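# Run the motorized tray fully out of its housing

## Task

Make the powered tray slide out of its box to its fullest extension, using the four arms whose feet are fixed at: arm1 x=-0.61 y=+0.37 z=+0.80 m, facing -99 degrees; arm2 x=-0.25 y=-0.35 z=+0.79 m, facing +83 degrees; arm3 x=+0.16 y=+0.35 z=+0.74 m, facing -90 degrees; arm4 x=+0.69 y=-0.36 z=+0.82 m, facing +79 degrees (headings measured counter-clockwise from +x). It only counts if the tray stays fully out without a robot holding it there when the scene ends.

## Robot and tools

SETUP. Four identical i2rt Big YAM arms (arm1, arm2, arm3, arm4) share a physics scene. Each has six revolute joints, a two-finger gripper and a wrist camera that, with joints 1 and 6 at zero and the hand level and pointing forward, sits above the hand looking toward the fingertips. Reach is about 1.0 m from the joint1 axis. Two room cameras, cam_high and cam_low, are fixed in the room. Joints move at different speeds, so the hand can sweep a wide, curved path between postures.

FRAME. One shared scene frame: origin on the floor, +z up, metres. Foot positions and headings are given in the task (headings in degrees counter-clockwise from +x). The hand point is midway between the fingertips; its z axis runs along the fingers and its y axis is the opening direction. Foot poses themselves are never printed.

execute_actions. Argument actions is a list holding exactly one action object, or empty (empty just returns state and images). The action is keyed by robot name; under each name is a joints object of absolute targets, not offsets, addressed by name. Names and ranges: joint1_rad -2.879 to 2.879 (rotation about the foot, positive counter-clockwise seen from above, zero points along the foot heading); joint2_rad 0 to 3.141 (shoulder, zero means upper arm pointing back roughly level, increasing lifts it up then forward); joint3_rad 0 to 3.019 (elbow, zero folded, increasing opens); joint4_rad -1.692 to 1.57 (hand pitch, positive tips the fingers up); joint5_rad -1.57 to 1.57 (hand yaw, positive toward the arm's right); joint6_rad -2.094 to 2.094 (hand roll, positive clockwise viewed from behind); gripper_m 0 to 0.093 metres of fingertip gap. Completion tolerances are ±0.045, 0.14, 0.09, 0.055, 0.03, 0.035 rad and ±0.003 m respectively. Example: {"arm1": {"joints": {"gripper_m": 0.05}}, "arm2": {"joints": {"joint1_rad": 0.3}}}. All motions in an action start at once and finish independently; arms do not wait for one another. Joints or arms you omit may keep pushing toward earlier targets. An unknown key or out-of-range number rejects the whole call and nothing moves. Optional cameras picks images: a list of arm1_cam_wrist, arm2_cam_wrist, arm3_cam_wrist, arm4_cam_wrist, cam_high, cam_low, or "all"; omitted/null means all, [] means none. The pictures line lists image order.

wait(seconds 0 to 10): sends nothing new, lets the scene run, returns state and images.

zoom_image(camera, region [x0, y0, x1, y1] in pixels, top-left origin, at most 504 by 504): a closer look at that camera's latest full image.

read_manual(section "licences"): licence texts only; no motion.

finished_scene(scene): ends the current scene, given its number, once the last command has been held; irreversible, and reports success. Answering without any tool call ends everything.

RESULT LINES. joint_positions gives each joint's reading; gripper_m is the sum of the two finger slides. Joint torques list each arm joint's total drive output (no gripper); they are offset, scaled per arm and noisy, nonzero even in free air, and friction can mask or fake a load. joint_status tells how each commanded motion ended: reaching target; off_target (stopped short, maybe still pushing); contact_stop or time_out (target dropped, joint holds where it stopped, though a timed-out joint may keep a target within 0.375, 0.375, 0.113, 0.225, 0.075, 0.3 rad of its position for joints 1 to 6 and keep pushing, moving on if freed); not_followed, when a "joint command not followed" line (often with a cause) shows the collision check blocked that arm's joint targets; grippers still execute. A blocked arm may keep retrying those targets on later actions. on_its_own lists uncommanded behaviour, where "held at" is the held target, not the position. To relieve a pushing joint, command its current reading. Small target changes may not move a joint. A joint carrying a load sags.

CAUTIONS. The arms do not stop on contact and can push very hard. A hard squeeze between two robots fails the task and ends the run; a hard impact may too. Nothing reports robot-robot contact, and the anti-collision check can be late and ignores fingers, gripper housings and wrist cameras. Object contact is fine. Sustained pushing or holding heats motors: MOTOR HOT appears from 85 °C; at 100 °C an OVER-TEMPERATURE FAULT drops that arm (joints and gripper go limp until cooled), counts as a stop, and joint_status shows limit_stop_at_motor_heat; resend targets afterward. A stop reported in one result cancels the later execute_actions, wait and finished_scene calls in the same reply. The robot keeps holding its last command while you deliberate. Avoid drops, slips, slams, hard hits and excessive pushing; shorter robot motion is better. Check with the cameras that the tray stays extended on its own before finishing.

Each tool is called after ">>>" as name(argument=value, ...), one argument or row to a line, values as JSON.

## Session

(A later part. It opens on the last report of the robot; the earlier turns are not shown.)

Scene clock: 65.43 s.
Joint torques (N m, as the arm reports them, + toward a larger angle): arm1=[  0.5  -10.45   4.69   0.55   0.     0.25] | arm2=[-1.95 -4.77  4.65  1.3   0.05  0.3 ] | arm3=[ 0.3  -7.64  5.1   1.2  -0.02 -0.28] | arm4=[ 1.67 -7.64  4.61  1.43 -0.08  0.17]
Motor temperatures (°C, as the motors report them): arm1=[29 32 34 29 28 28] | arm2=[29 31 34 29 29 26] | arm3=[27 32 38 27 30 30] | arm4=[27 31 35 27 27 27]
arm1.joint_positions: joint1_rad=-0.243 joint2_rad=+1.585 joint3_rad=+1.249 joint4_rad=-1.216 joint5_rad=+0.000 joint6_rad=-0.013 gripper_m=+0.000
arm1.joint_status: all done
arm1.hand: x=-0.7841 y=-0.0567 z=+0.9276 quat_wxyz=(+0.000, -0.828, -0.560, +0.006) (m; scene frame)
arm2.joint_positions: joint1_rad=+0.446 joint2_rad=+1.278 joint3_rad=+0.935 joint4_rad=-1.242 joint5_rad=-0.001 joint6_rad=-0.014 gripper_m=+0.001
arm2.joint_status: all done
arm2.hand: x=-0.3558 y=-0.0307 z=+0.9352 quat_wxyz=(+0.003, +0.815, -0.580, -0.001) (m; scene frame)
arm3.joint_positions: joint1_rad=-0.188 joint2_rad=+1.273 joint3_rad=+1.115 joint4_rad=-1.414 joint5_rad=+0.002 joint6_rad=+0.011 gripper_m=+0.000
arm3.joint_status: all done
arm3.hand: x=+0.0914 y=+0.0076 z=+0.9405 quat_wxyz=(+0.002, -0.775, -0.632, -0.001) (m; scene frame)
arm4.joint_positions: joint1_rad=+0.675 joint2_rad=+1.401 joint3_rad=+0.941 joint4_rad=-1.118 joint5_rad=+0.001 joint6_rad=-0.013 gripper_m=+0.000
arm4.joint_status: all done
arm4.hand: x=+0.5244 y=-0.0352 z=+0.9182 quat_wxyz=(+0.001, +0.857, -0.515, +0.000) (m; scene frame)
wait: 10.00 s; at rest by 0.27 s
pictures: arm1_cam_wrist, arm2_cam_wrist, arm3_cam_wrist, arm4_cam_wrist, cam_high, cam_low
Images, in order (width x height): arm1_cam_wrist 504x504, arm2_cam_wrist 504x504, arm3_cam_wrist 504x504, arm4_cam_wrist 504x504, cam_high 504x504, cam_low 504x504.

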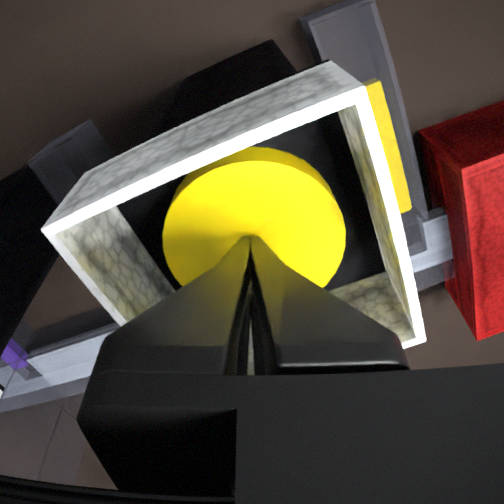

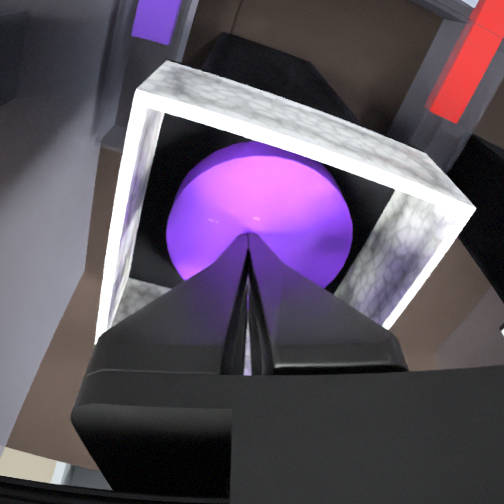

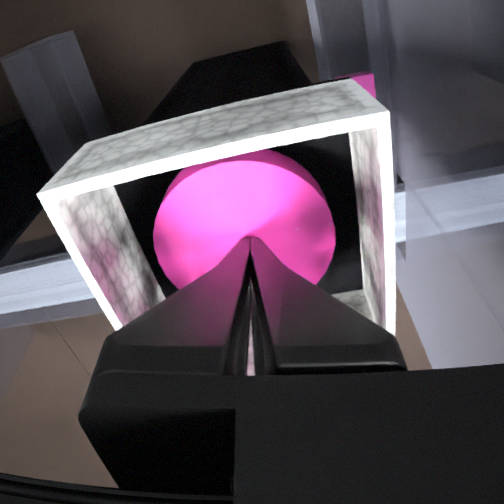

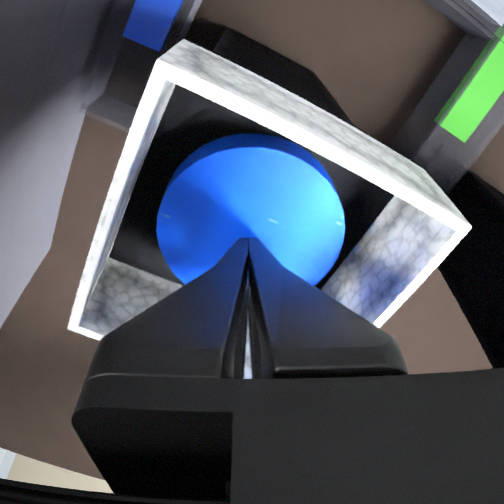

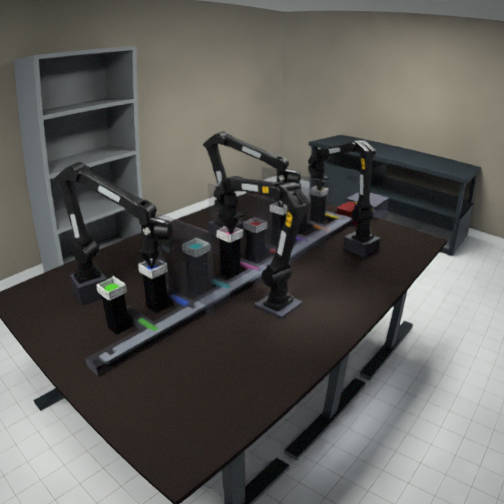

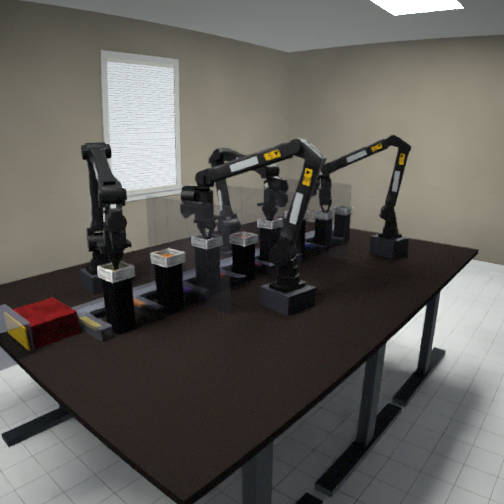

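>>> execute_actions(
  actions=[
    {"arm1":{"joints":{"joint2_rad":1.49,"joint3_rad":1.31,"joint4_rad":-1.35}},"arm4":{"joints":{"joint2_rad":1.31,"joint3_rad":1.02,"joint4_rad":-1.25}}},
  ],
  cameras=[],
)

>>> execute_actions(
  actions=[
    {"arm1":{"joints":{"joint1_rad":0.25,"joint4_rad":-1.39}},"arm4":{"joints":{"joint1_rad":0.04,"joint4_rad":-1.3}}},
  ],
  cameras=[],
)

>>> execute_actions(
  actions=[
    {"arm1":{"joints":{"joint2_rad":1.54,"joint3_rad":1.1,"joint4_rad":-1.2}},"arm4":{"joints":{"joint2_rad":1.37,"joint3_rad":0.82,"joint4_rad":-1.1}}},
  ],
  cameras=["arm1_cam_wrist","arm4_cam_wrist"],
)

>>> wait(
  seconds=10,
)

>>> wait(
  seconds=10,
)

>>> wait(
  seconds=10,
)

Scene clock: 74.83 s.
Joint torques (N m, as the arm reports them, + toward a larger angle): arm1=[  1.53 -13.23  13.07  -0.04   0.06   0.2 ] | arm2=[-2.   -4.89  4.67  1.31  0.05  0.3 ] | arm3=[ 0.42 -7.68  5.15  1.19  0.   -0.31] | arm4=[ 1.58 -9.12 10.84  0.1  -0.09  0.17]
Motor temperatures (°C, as the motors report them): arm1=[29 33 34 29 28 28] | arm2=[29 31 33 29 29 26] | arm3=[27 32 37 27 30 30] | arm4=[27 31 35 27 27 27]
arm1.joint_positions: joint1_rad=-0.243 joint2_rad=+1.489 joint3_rad=+1.256 joint4_rad=-1.339 joint5_rad=+0.000 joint6_rad=-0.013 gripper_m=+0.000
arm1.joint_status: all done
arm1.hand: x=-0.7723 y=-0.0293 z=+0.9710 quat_wxyz=(+0.006, -0.828, -0.560, -0.002) (m; scene frame)
arm2.joint_positions: joint1_rad=+0.446 joint2_rad=+1.278 joint3_rad=+0.935 joint4_rad=-1.242 joint5_rad=-0.001 joint6_rad=-0.014 gripper_m=+0.001
arm2.joint_status: not commanded
arm2.hand: x=-0.3558 y=-0.0307 z=+0.9352 quat_wxyz=(+0.003, +0.815, -0.580, -0.001) (m; scene frame)
arm3.joint_positions: joint1_rad=-0.188 joint2_rad=+1.273 joint3_rad=+1.115 joint4_rad=-1.414 joint5_rad=+0.002 joint6_rad=+0.011 gripper_m=+0.000
arm3.joint_status: not commanded
arm3.hand: x=+0.0914 y=+0.0076 z=+0.9405 quat_wxyz=(+0.002, -0.775, -0.632, -0.001) (m; scene frame)
arm4.joint_positions: joint1_rad=+0.675 joint2_rad=+1.298 joint3_rad=+0.984 joint4_rad=-1.239 joint5_rad=+0.001 joint6_rad=-0.013 gripper_m=+0.000
arm4.joint_status: all done
arm4.hand: x=+0.5303 y=-0.0463 z=+0.9680 quat_wxyz=(-0.006, +0.857, -0.515, -0.011) (m; scene frame)
pictures: none
No camera images: the call's "cameras" was empty. Leave "cameras" out to get every camera's image.

Scene clock: 76.07 s.
Joint torques (N m, as the arm reports them, + toward a larger angle): arm1=[  1.41 -12.87  12.94  -0.2    0.     0.25] | arm2=[-1.96 -4.88  4.66  1.31  0.05  0.3 ] | arm3=[ 0.35 -7.53  5.14  1.27 -0.01 -0.31] | arm4=[ 0.5  -9.21 10.7  -0.06 -0.06  0.17]
Motor temperatures (°C, as the motors report them): arm1=[29 33 35 29 28 28] | arm2=[29 31 33 29 29 26] | arm3=[27 32 37 27 30 30] | arm4=[27 31 36 27 27 27]
arm1.joint_positions: joint1_rad=+0.256 joint2_rad=+1.489 joint3_rad=+1.256 joint4_rad=-1.377 joint5_rad=-0.001 joint6_rad=-0.013 gripper_m=+0.000
arm1.joint_status: all done
arm1.hand: x=-0.5632 y=-0.0512 z=+0.9703 quat_wxyz=(+0.019, -0.665, -0.747, -0.017) (m; scene frame)
arm2.joint_positions: joint1_rad=+0.446 joint2_rad=+1.278 joint3_rad=+0.935 joint4_rad=-1.242 joint5_rad=-0.001 joint6_rad=-0.014 gripper_m=+0.001
arm2.joint_status: not commanded
arm2.hand: x=-0.3558 y=-0.0307 z=+0.9352 quat_wxyz=(+0.003, +0.815, -0.580, -0.001) (m; scene frame)
arm3.joint_positions: joint1_rad=-0.188 joint2_rad=+1.273 joint3_rad=+1.115 joint4_rad=-1.414 joint5_rad=+0.002 joint6_rad=+0.011 gripper_m=+0.000
arm3.joint_status: not commanded
arm3.hand: x=+0.0914 y=+0.0076 z=+0.9405 quat_wxyz=(+0.002, -0.775, -0.632, -0.001) (m; scene frame)
arm4.joint_positions: joint1_rad=+0.046 joint2_rad=+1.298 joint3_rad=+0.984 joint4_rad=-1.288 joint5_rad=+0.001 joint6_rad=-0.013 gripper_m=+0.000
arm4.joint_status: all done
arm4.hand: x=+0.7440 y=-0.0234 z=+0.9671 quat_wxyz=(+0.012, +0.656, -0.755, +0.007) (m; scene frame)
pictures: none
No camera images: the call's "cameras" was empty. Leave "cameras" out to get every camera's image.

Scene clock: 76.93 s.
Joint torques (N m, as the arm reports them, + toward a larger angle): arm1=[ 0.75 -9.81  4.63  0.79  0.04  0.24] | arm2=[-1.99 -4.8   4.68  1.31  0.05  0.3 ] | arm3=[ 0.53 -7.82  5.    1.2   0.02 -0.31] | arm4=[ 0.67 -6.51  4.51  1.33 -0.07  0.17]
Motor temperatures (°C, as the motors report them): arm1=[29 33 35 29 28 28] | arm2=[29 31 33 29 29 26] | arm3=[27 32 37 27 30 30] | arm4=[27 31 36 27 27 27]
arm1.joint_positions: joint1_rad=+0.256 joint2_rad=+1.500 joint3_rad=+1.145 joint4_rad=-1.211 joint5_rad=-0.001 joint6_rad=-0.013 gripper_m=+0.000
arm1.joint_status: all done
arm1.hand: x=-0.5631 y=-0.0522 z=+0.9250 quat_wxyz=(+0.003, -0.665, -0.747, -0.002) (m; scene frame)
arm2.joint_positions: joint1_rad=+0.446 joint2_rad=+1.278 joint3_rad=+0.935 joint4_rad=-1.242 joint5_rad=-0.001 joint6_rad=-0.014 gripper_m=+0.001
arm2.joint_status: not commanded
arm2.hand: x=-0.3558 y=-0.0307 z=+0.9352 quat_wxyz=(+0.003, +0.815, -0.580, -0.001) (m; scene frame)
arm3.joint_positions: joint1_rad=-0.188 joint2_rad=+1.273 joint3_rad=+1.115 joint4_rad=-1.414 joint5_rad=+0.002 joint6_rad=+0.011 gripper_m=+0.000
arm3.joint_status: not commanded
arm3.hand: x=+0.0914 y=+0.0076 z=+0.9405 quat_wxyz=(+0.002, -0.775, -0.632, -0.001) (m; scene frame)
arm4.joint_positions: joint1_rad=+0.046 joint2_rad=+1.330 joint3_rad=+0.862 joint4_rad=-1.115 joint5_rad=+0.000 joint6_rad=-0.013 gripper_m=+0.000
arm4.joint_status: all done
arm4.hand: x=+0.7427 y=-0.0290 z=+0.9136 quat_wxyz=(+0.005, +0.656, -0.755, +0.001) (m; scene frame)
pictures: arm1_cam_wrist, arm4_cam_wrist
Images, in order (width x height): arm1_cam_wrist 504x504, arm4_cam_wrist 504x504.

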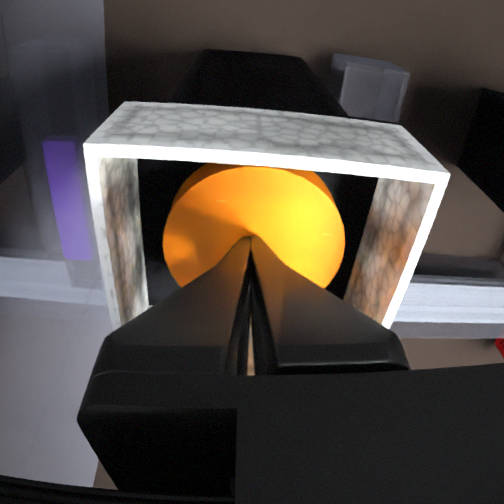

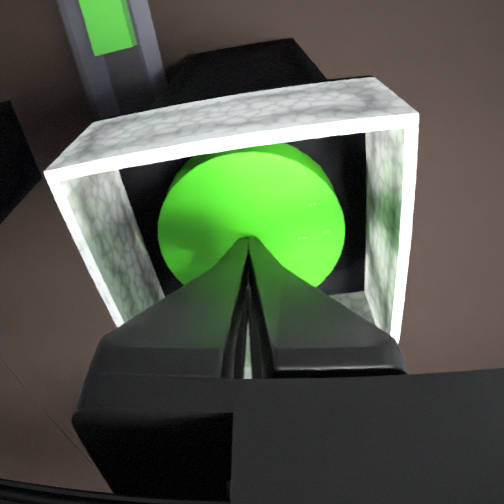

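Scene clock: 86.93 s.
Joint torques (N m, as the arm reports them, + toward a larger angle): arm1=[  0.62 -10.31   4.85   0.89   0.12   0.22] | arm2=[-1.99 -4.81  4.66  1.32  0.05  0.3 ] | arm3=[ 0.26 -7.61  5.13  1.16  0.01 -0.3 ] | arm4=[ 0.54 -6.52  4.51  1.32 -0.07  0.17]
Motor temperatures (°C, as the motors report them): arm1=[29 33 34 29 28 28] | arm2=[29 31 33 29 29 26] | arm3=[27 32 37 27 30 30] | arm4=[27 31 35 27 27 27]
arm1.joint_positions: joint1_rad=+0.256 joint2_rad=+1.500 joint3_rad=+1.145 joint4_rad=-1.211 joint5_rad=-0.001 joint6_rad=-0.013 gripper_m=+0.000
arm1.joint_status: all done
arm1.hand: x=-0.5631 y=-0.0522 z=+0.9250 quat_wxyz=(+0.003, -0.665, -0.747, -0.002) (m; scene frame)
arm2.joint_positions: joint1_rad=+0.446 joint2_rad=+1.278 joint3_rad=+0.935 joint4_rad=-1.242 joint5_rad=-0.001 joint6_rad=-0.014 gripper_m=+0.001
arm2.joint_status: not commanded
arm2.hand: x=-0.3558 y=-0.0307 z=+0.9352 quat_wxyz=(+0.003, +0.815, -0.580, -0.001) (m; scene frame)
arm3.joint_positions: joint1_rad=-0.188 joint2_rad=+1.273 joint3_rad=+1.115 joint4_rad=-1.414 joint5_rad=+0.002 joint6_rad=+0.011 gripper_m=+0.000
arm3.joint_status: not commanded
arm3.hand: x=+0.0914 y=+0.0076 z=+0.9405 quat_wxyz=(+0.002, -0.775, -0.632, -0.001) (m; scene frame)
arm4.joint_positions: joint1_rad=+0.046 joint2_rad=+1.330 joint3_rad=+0.862 joint4_rad=-1.115 joint5_rad=+0.000 joint6_rad=-0.013 gripper_m=+0.000
arm4.joint_status: all done
arm4.hand: x=+0.7427 y=-0.0290 z=+0.9136 quat_wxyz=(+0.005, +0.656, -0.755, +0.001) (m; scene frame)
wait: 10.00 s; at rest by 0.27 s
pictures: arm1_cam_wrist, arm2_cam_wrist, arm3_cam_wrist, arm4_cam_wrist, cam_high, cam_low
Images, in order (width x height): arm1_cam_wrist 504x504, arm2_cam_wrist 504x504, arm3_cam_wrist 504x504, arm4_cam_wrist 504x504, cam_high 504x504, cam_low 504x504.

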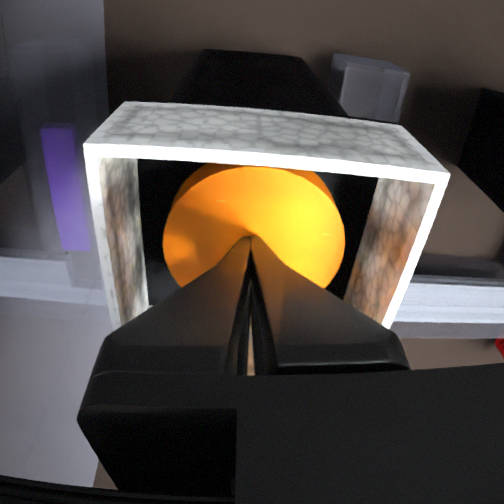

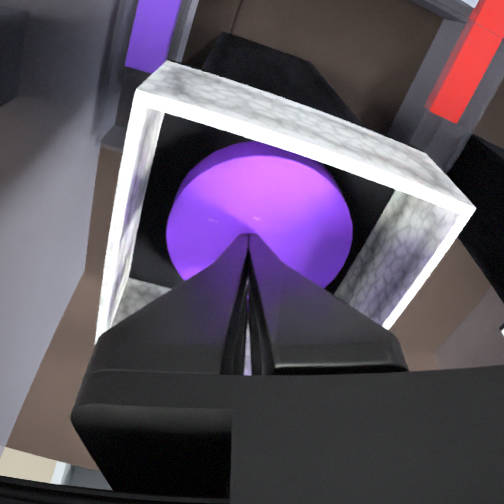

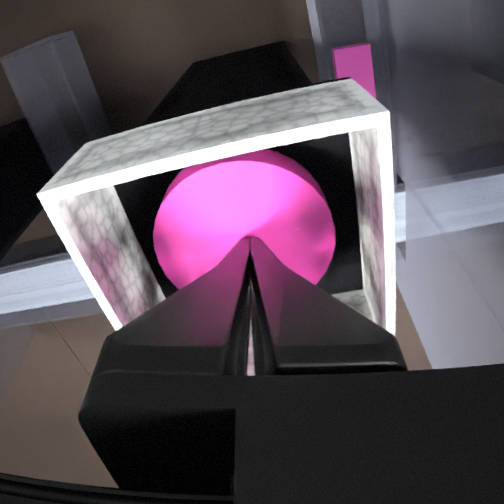

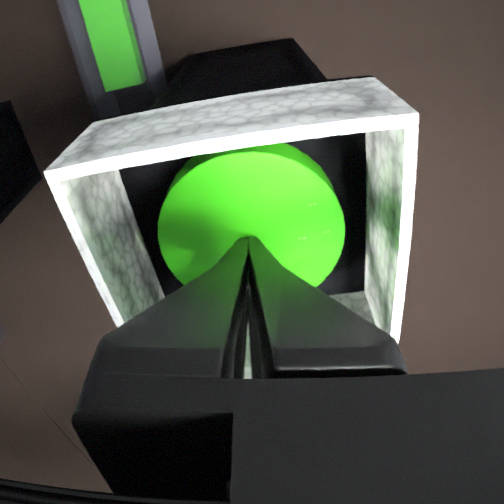

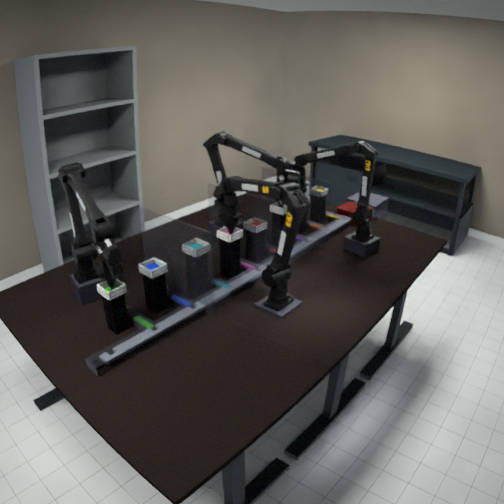

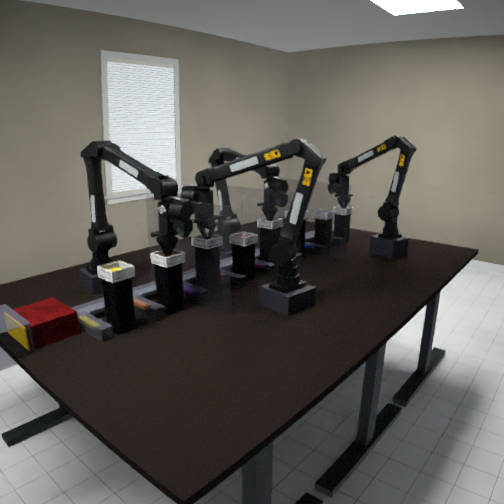

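Scene clock: 96.93 s.
Joint torques (N m, as the arm reports them, + toward a larger angle): arm1=[ 1.41 -9.84  4.74  0.91  0.01  0.2 ] | arm2=[-1.98 -4.84  4.66  1.3   0.05  0.3 ] | arm3=[ 0.02 -7.87  5.09  1.12  0.02 -0.3 ] | arm4=[ 0.55 -6.56  4.49  1.33 -0.06  0.17]
Motor temperatures (°C, as the motors report them): arm1=[29 32 34 29 28 28] | arm2=[29 31 33 29 29 26] | arm3=[27 32 37 27 30 30] | arm4=[27 31 35 27 27 27]
arm1.joint_positions: joint1_rad=+0.256 joint2_rad=+1.500 joint3_rad=+1.145 joint4_rad=-1.211 joint5_rad=-0.001 joint6_rad=-0.013 gripper_m=+0.000
arm1.joint_status: all done
arm1.hand: x=-0.5631 y=-0.0522 z=+0.9250 quat_wxyz=(+0.003, -0.665, -0.747, -0.002) (m; scene frame)
arm2.joint_positions: joint1_rad=+0.446 joint2_rad=+1.278 joint3_rad=+0.935 joint4_rad=-1.242 joint5_rad=-0.001 joint6_rad=-0.014 gripper_m=+0.001
arm2.joint_status: not commanded
arm2.hand: x=-0.3558 y=-0.0307 z=+0.9352 quat_wxyz=(+0.003, +0.815, -0.580, -0.001) (m; scene frame)
arm3.joint_positions: joint1_rad=-0.188 joint2_rad=+1.273 joint3_rad=+1.115 joint4_rad=-1.414 joint5_rad=+0.002 joint6_rad=+0.011 gripper_m=+0.000
arm3.joint_status: not commanded
arm3.hand: x=+0.0914 y=+0.0076 z=+0.9405 quat_wxyz=(+0.002, -0.775, -0.632, -0.001) (m; scene frame)
arm4.joint_positions: joint1_rad=+0.046 joint2_rad=+1.330 joint3_rad=+0.862 joint4_rad=-1.115 joint5_rad=+0.000 joint6_rad=-0.013 gripper_m=+0.000
arm4.joint_status: all done
arm4.hand: x=+0.7427 y=-0.0290 z=+0.9136 quat_wxyz=(+0.005, +0.656, -0.755, +0.001) (m; scene frame)
wait: 10.00 s; at rest by 0.27 s
pictures: arm1_cam_wrist, arm2_cam_wrist, arm3_cam_wrist, arm4_cam_wrist, cam_high, cam_low
Images, in order (width x height): arm1_cam_wrist 504x504, arm2_cam_wrist 504x504, arm3_cam_wrist 504x504, arm4_cam_wrist 504x504, cam_high 504x504, cam_low 504x504.

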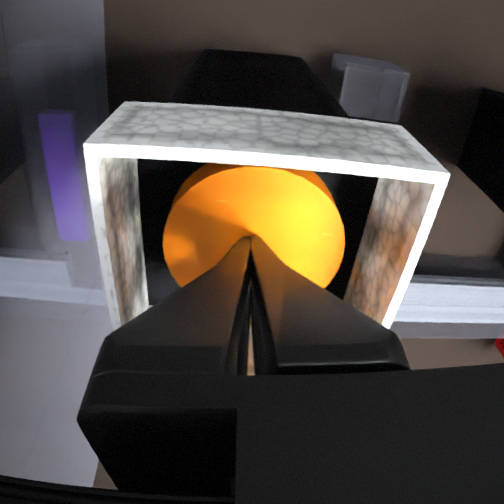

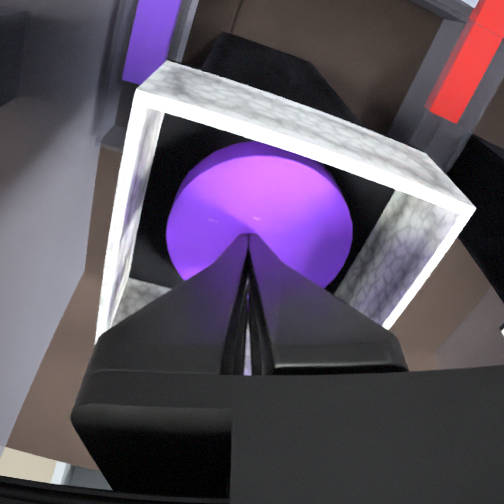

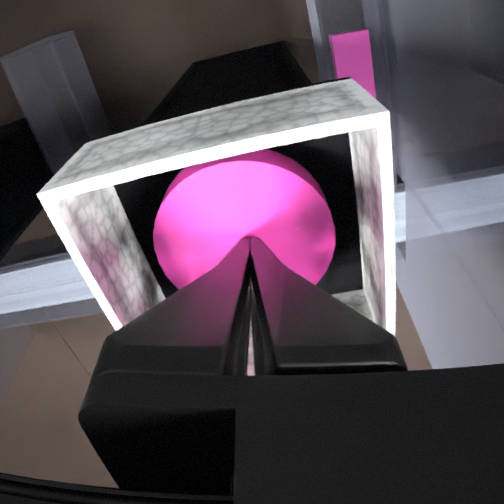

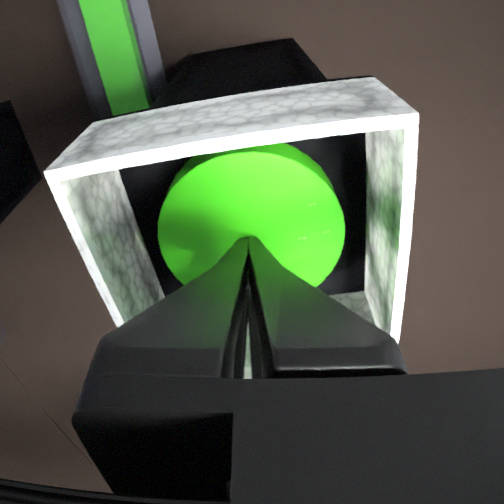

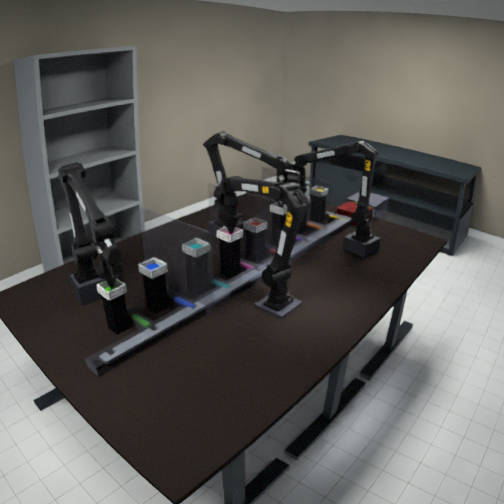

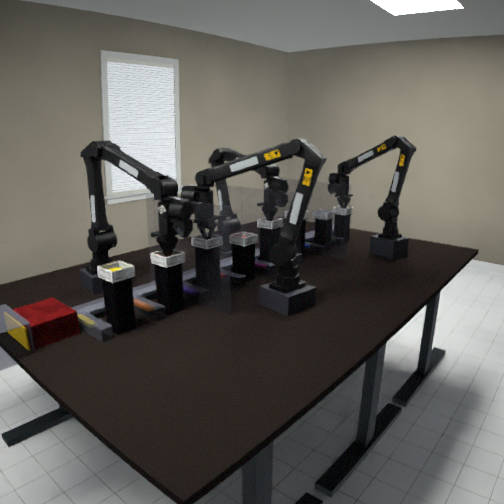

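Scene clock: 106.93 s.
Joint torques (N m, as the arm reports them, + toward a larger angle): arm1=[  0.15 -10.45   4.87   0.93   0.07   0.25] | arm2=[-1.96 -4.93  4.67  1.31  0.05  0.3 ] | arm3=[ 0.24 -7.88  4.97  1.21 -0.01 -0.32] | arm4=[ 0.55 -6.68  4.5   1.32 -0.07  0.17]
Motor temperatures (°C, as the motors report them): arm1=[29 32 34 29 28 28] | arm2=[29 31 33 29 29 26] | arm3=[27 32 37 27 30 30] | arm4=[27 31 34 27 27 27]
arm1.joint_positions: joint1_rad=+0.256 joint2_rad=+1.500 joint3_rad=+1.145 joint4_rad=-1.211 joint5_rad=-0.001 joint6_rad=-0.013 gripper_m=+0.000
arm1.joint_status: all done
arm1.hand: x=-0.5631 y=-0.0522 z=+0.9250 quat_wxyz=(+0.003, -0.665, -0.747, -0.002) (m; scene frame)
arm2.joint_positions: joint1_rad=+0.446 joint2_rad=+1.278 joint3_rad=+0.935 joint4_rad=-1.242 joint5_rad=-0.001 joint6_rad=-0.014 gripper_m=+0.001
arm2.joint_status: not commanded
arm2.hand: x=-0.3558 y=-0.0307 z=+0.9352 quat_wxyz=(+0.003, +0.815, -0.580, -0.001) (m; scene frame)
arm3.joint_positions: joint1_rad=-0.188 joint2_rad=+1.273 joint3_rad=+1.115 joint4_rad=-1.414 joint5_rad=+0.002 joint6_rad=+0.011 gripper_m=+0.000
arm3.joint_status: not commanded
arm3.hand: x=+0.0914 y=+0.0076 z=+0.9405 quat_wxyz=(+0.002, -0.775, -0.632, -0.001) (m; scene frame)
arm4.joint_positions: joint1_rad=+0.046 joint2_rad=+1.330 joint3_rad=+0.862 joint4_rad=-1.115 joint5_rad=+0.000 joint6_rad=-0.013 gripper_m=+0.000
arm4.joint_status: all done
arm4.hand: x=+0.7427 y=-0.0290 z=+0.9136 quat_wxyz=(+0.005, +0.656, -0.755, +0.001) (m; scene frame)
wait: 10.00 s; at rest by 0.27 s
pictures: arm1_cam_wrist, arm2_cam_wrist, arm3_cam_wrist, arm4_cam_wrist, cam_high, cam_low
Images, in order (width x height): arm1_cam_wrist 504x504, arm2_cam_wrist 504x504, arm3_cam_wrist 504x504, arm4_cam_wrist 504x504, cam_high 504x504, cam_low 504x504.

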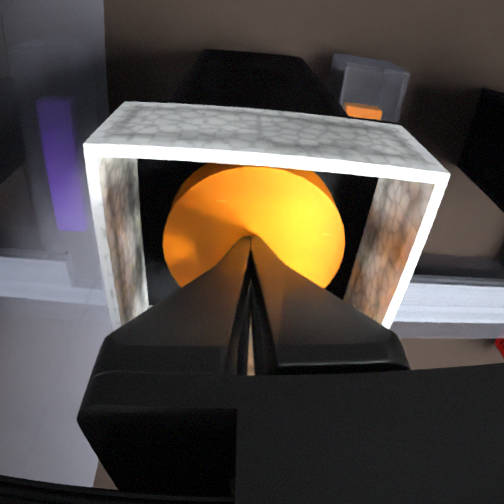

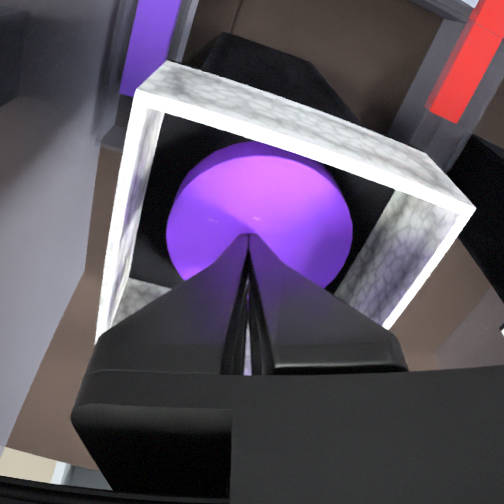

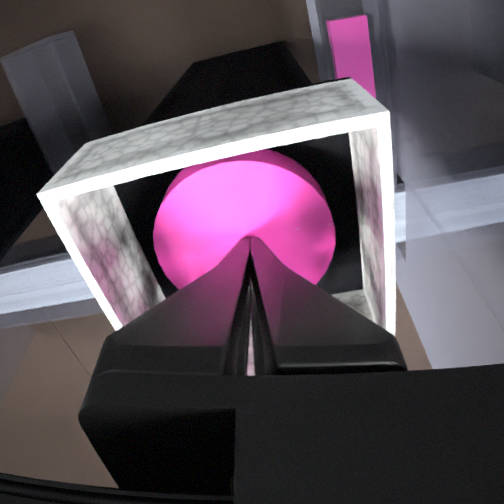

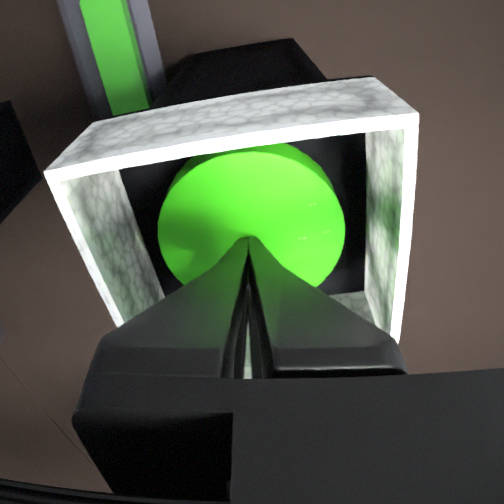

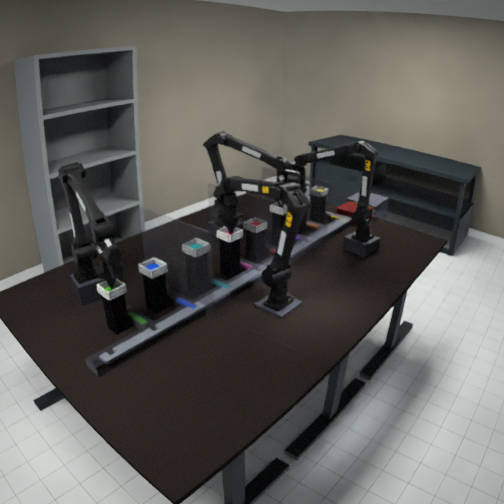

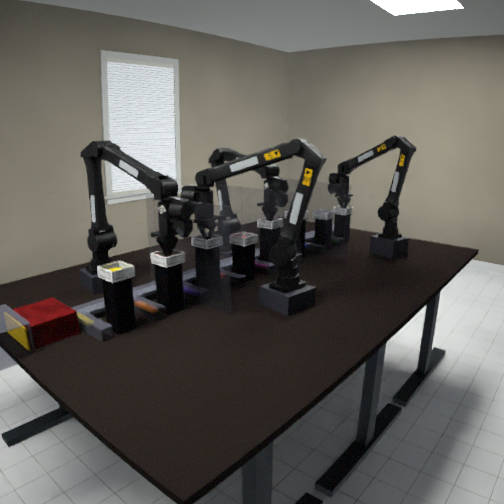

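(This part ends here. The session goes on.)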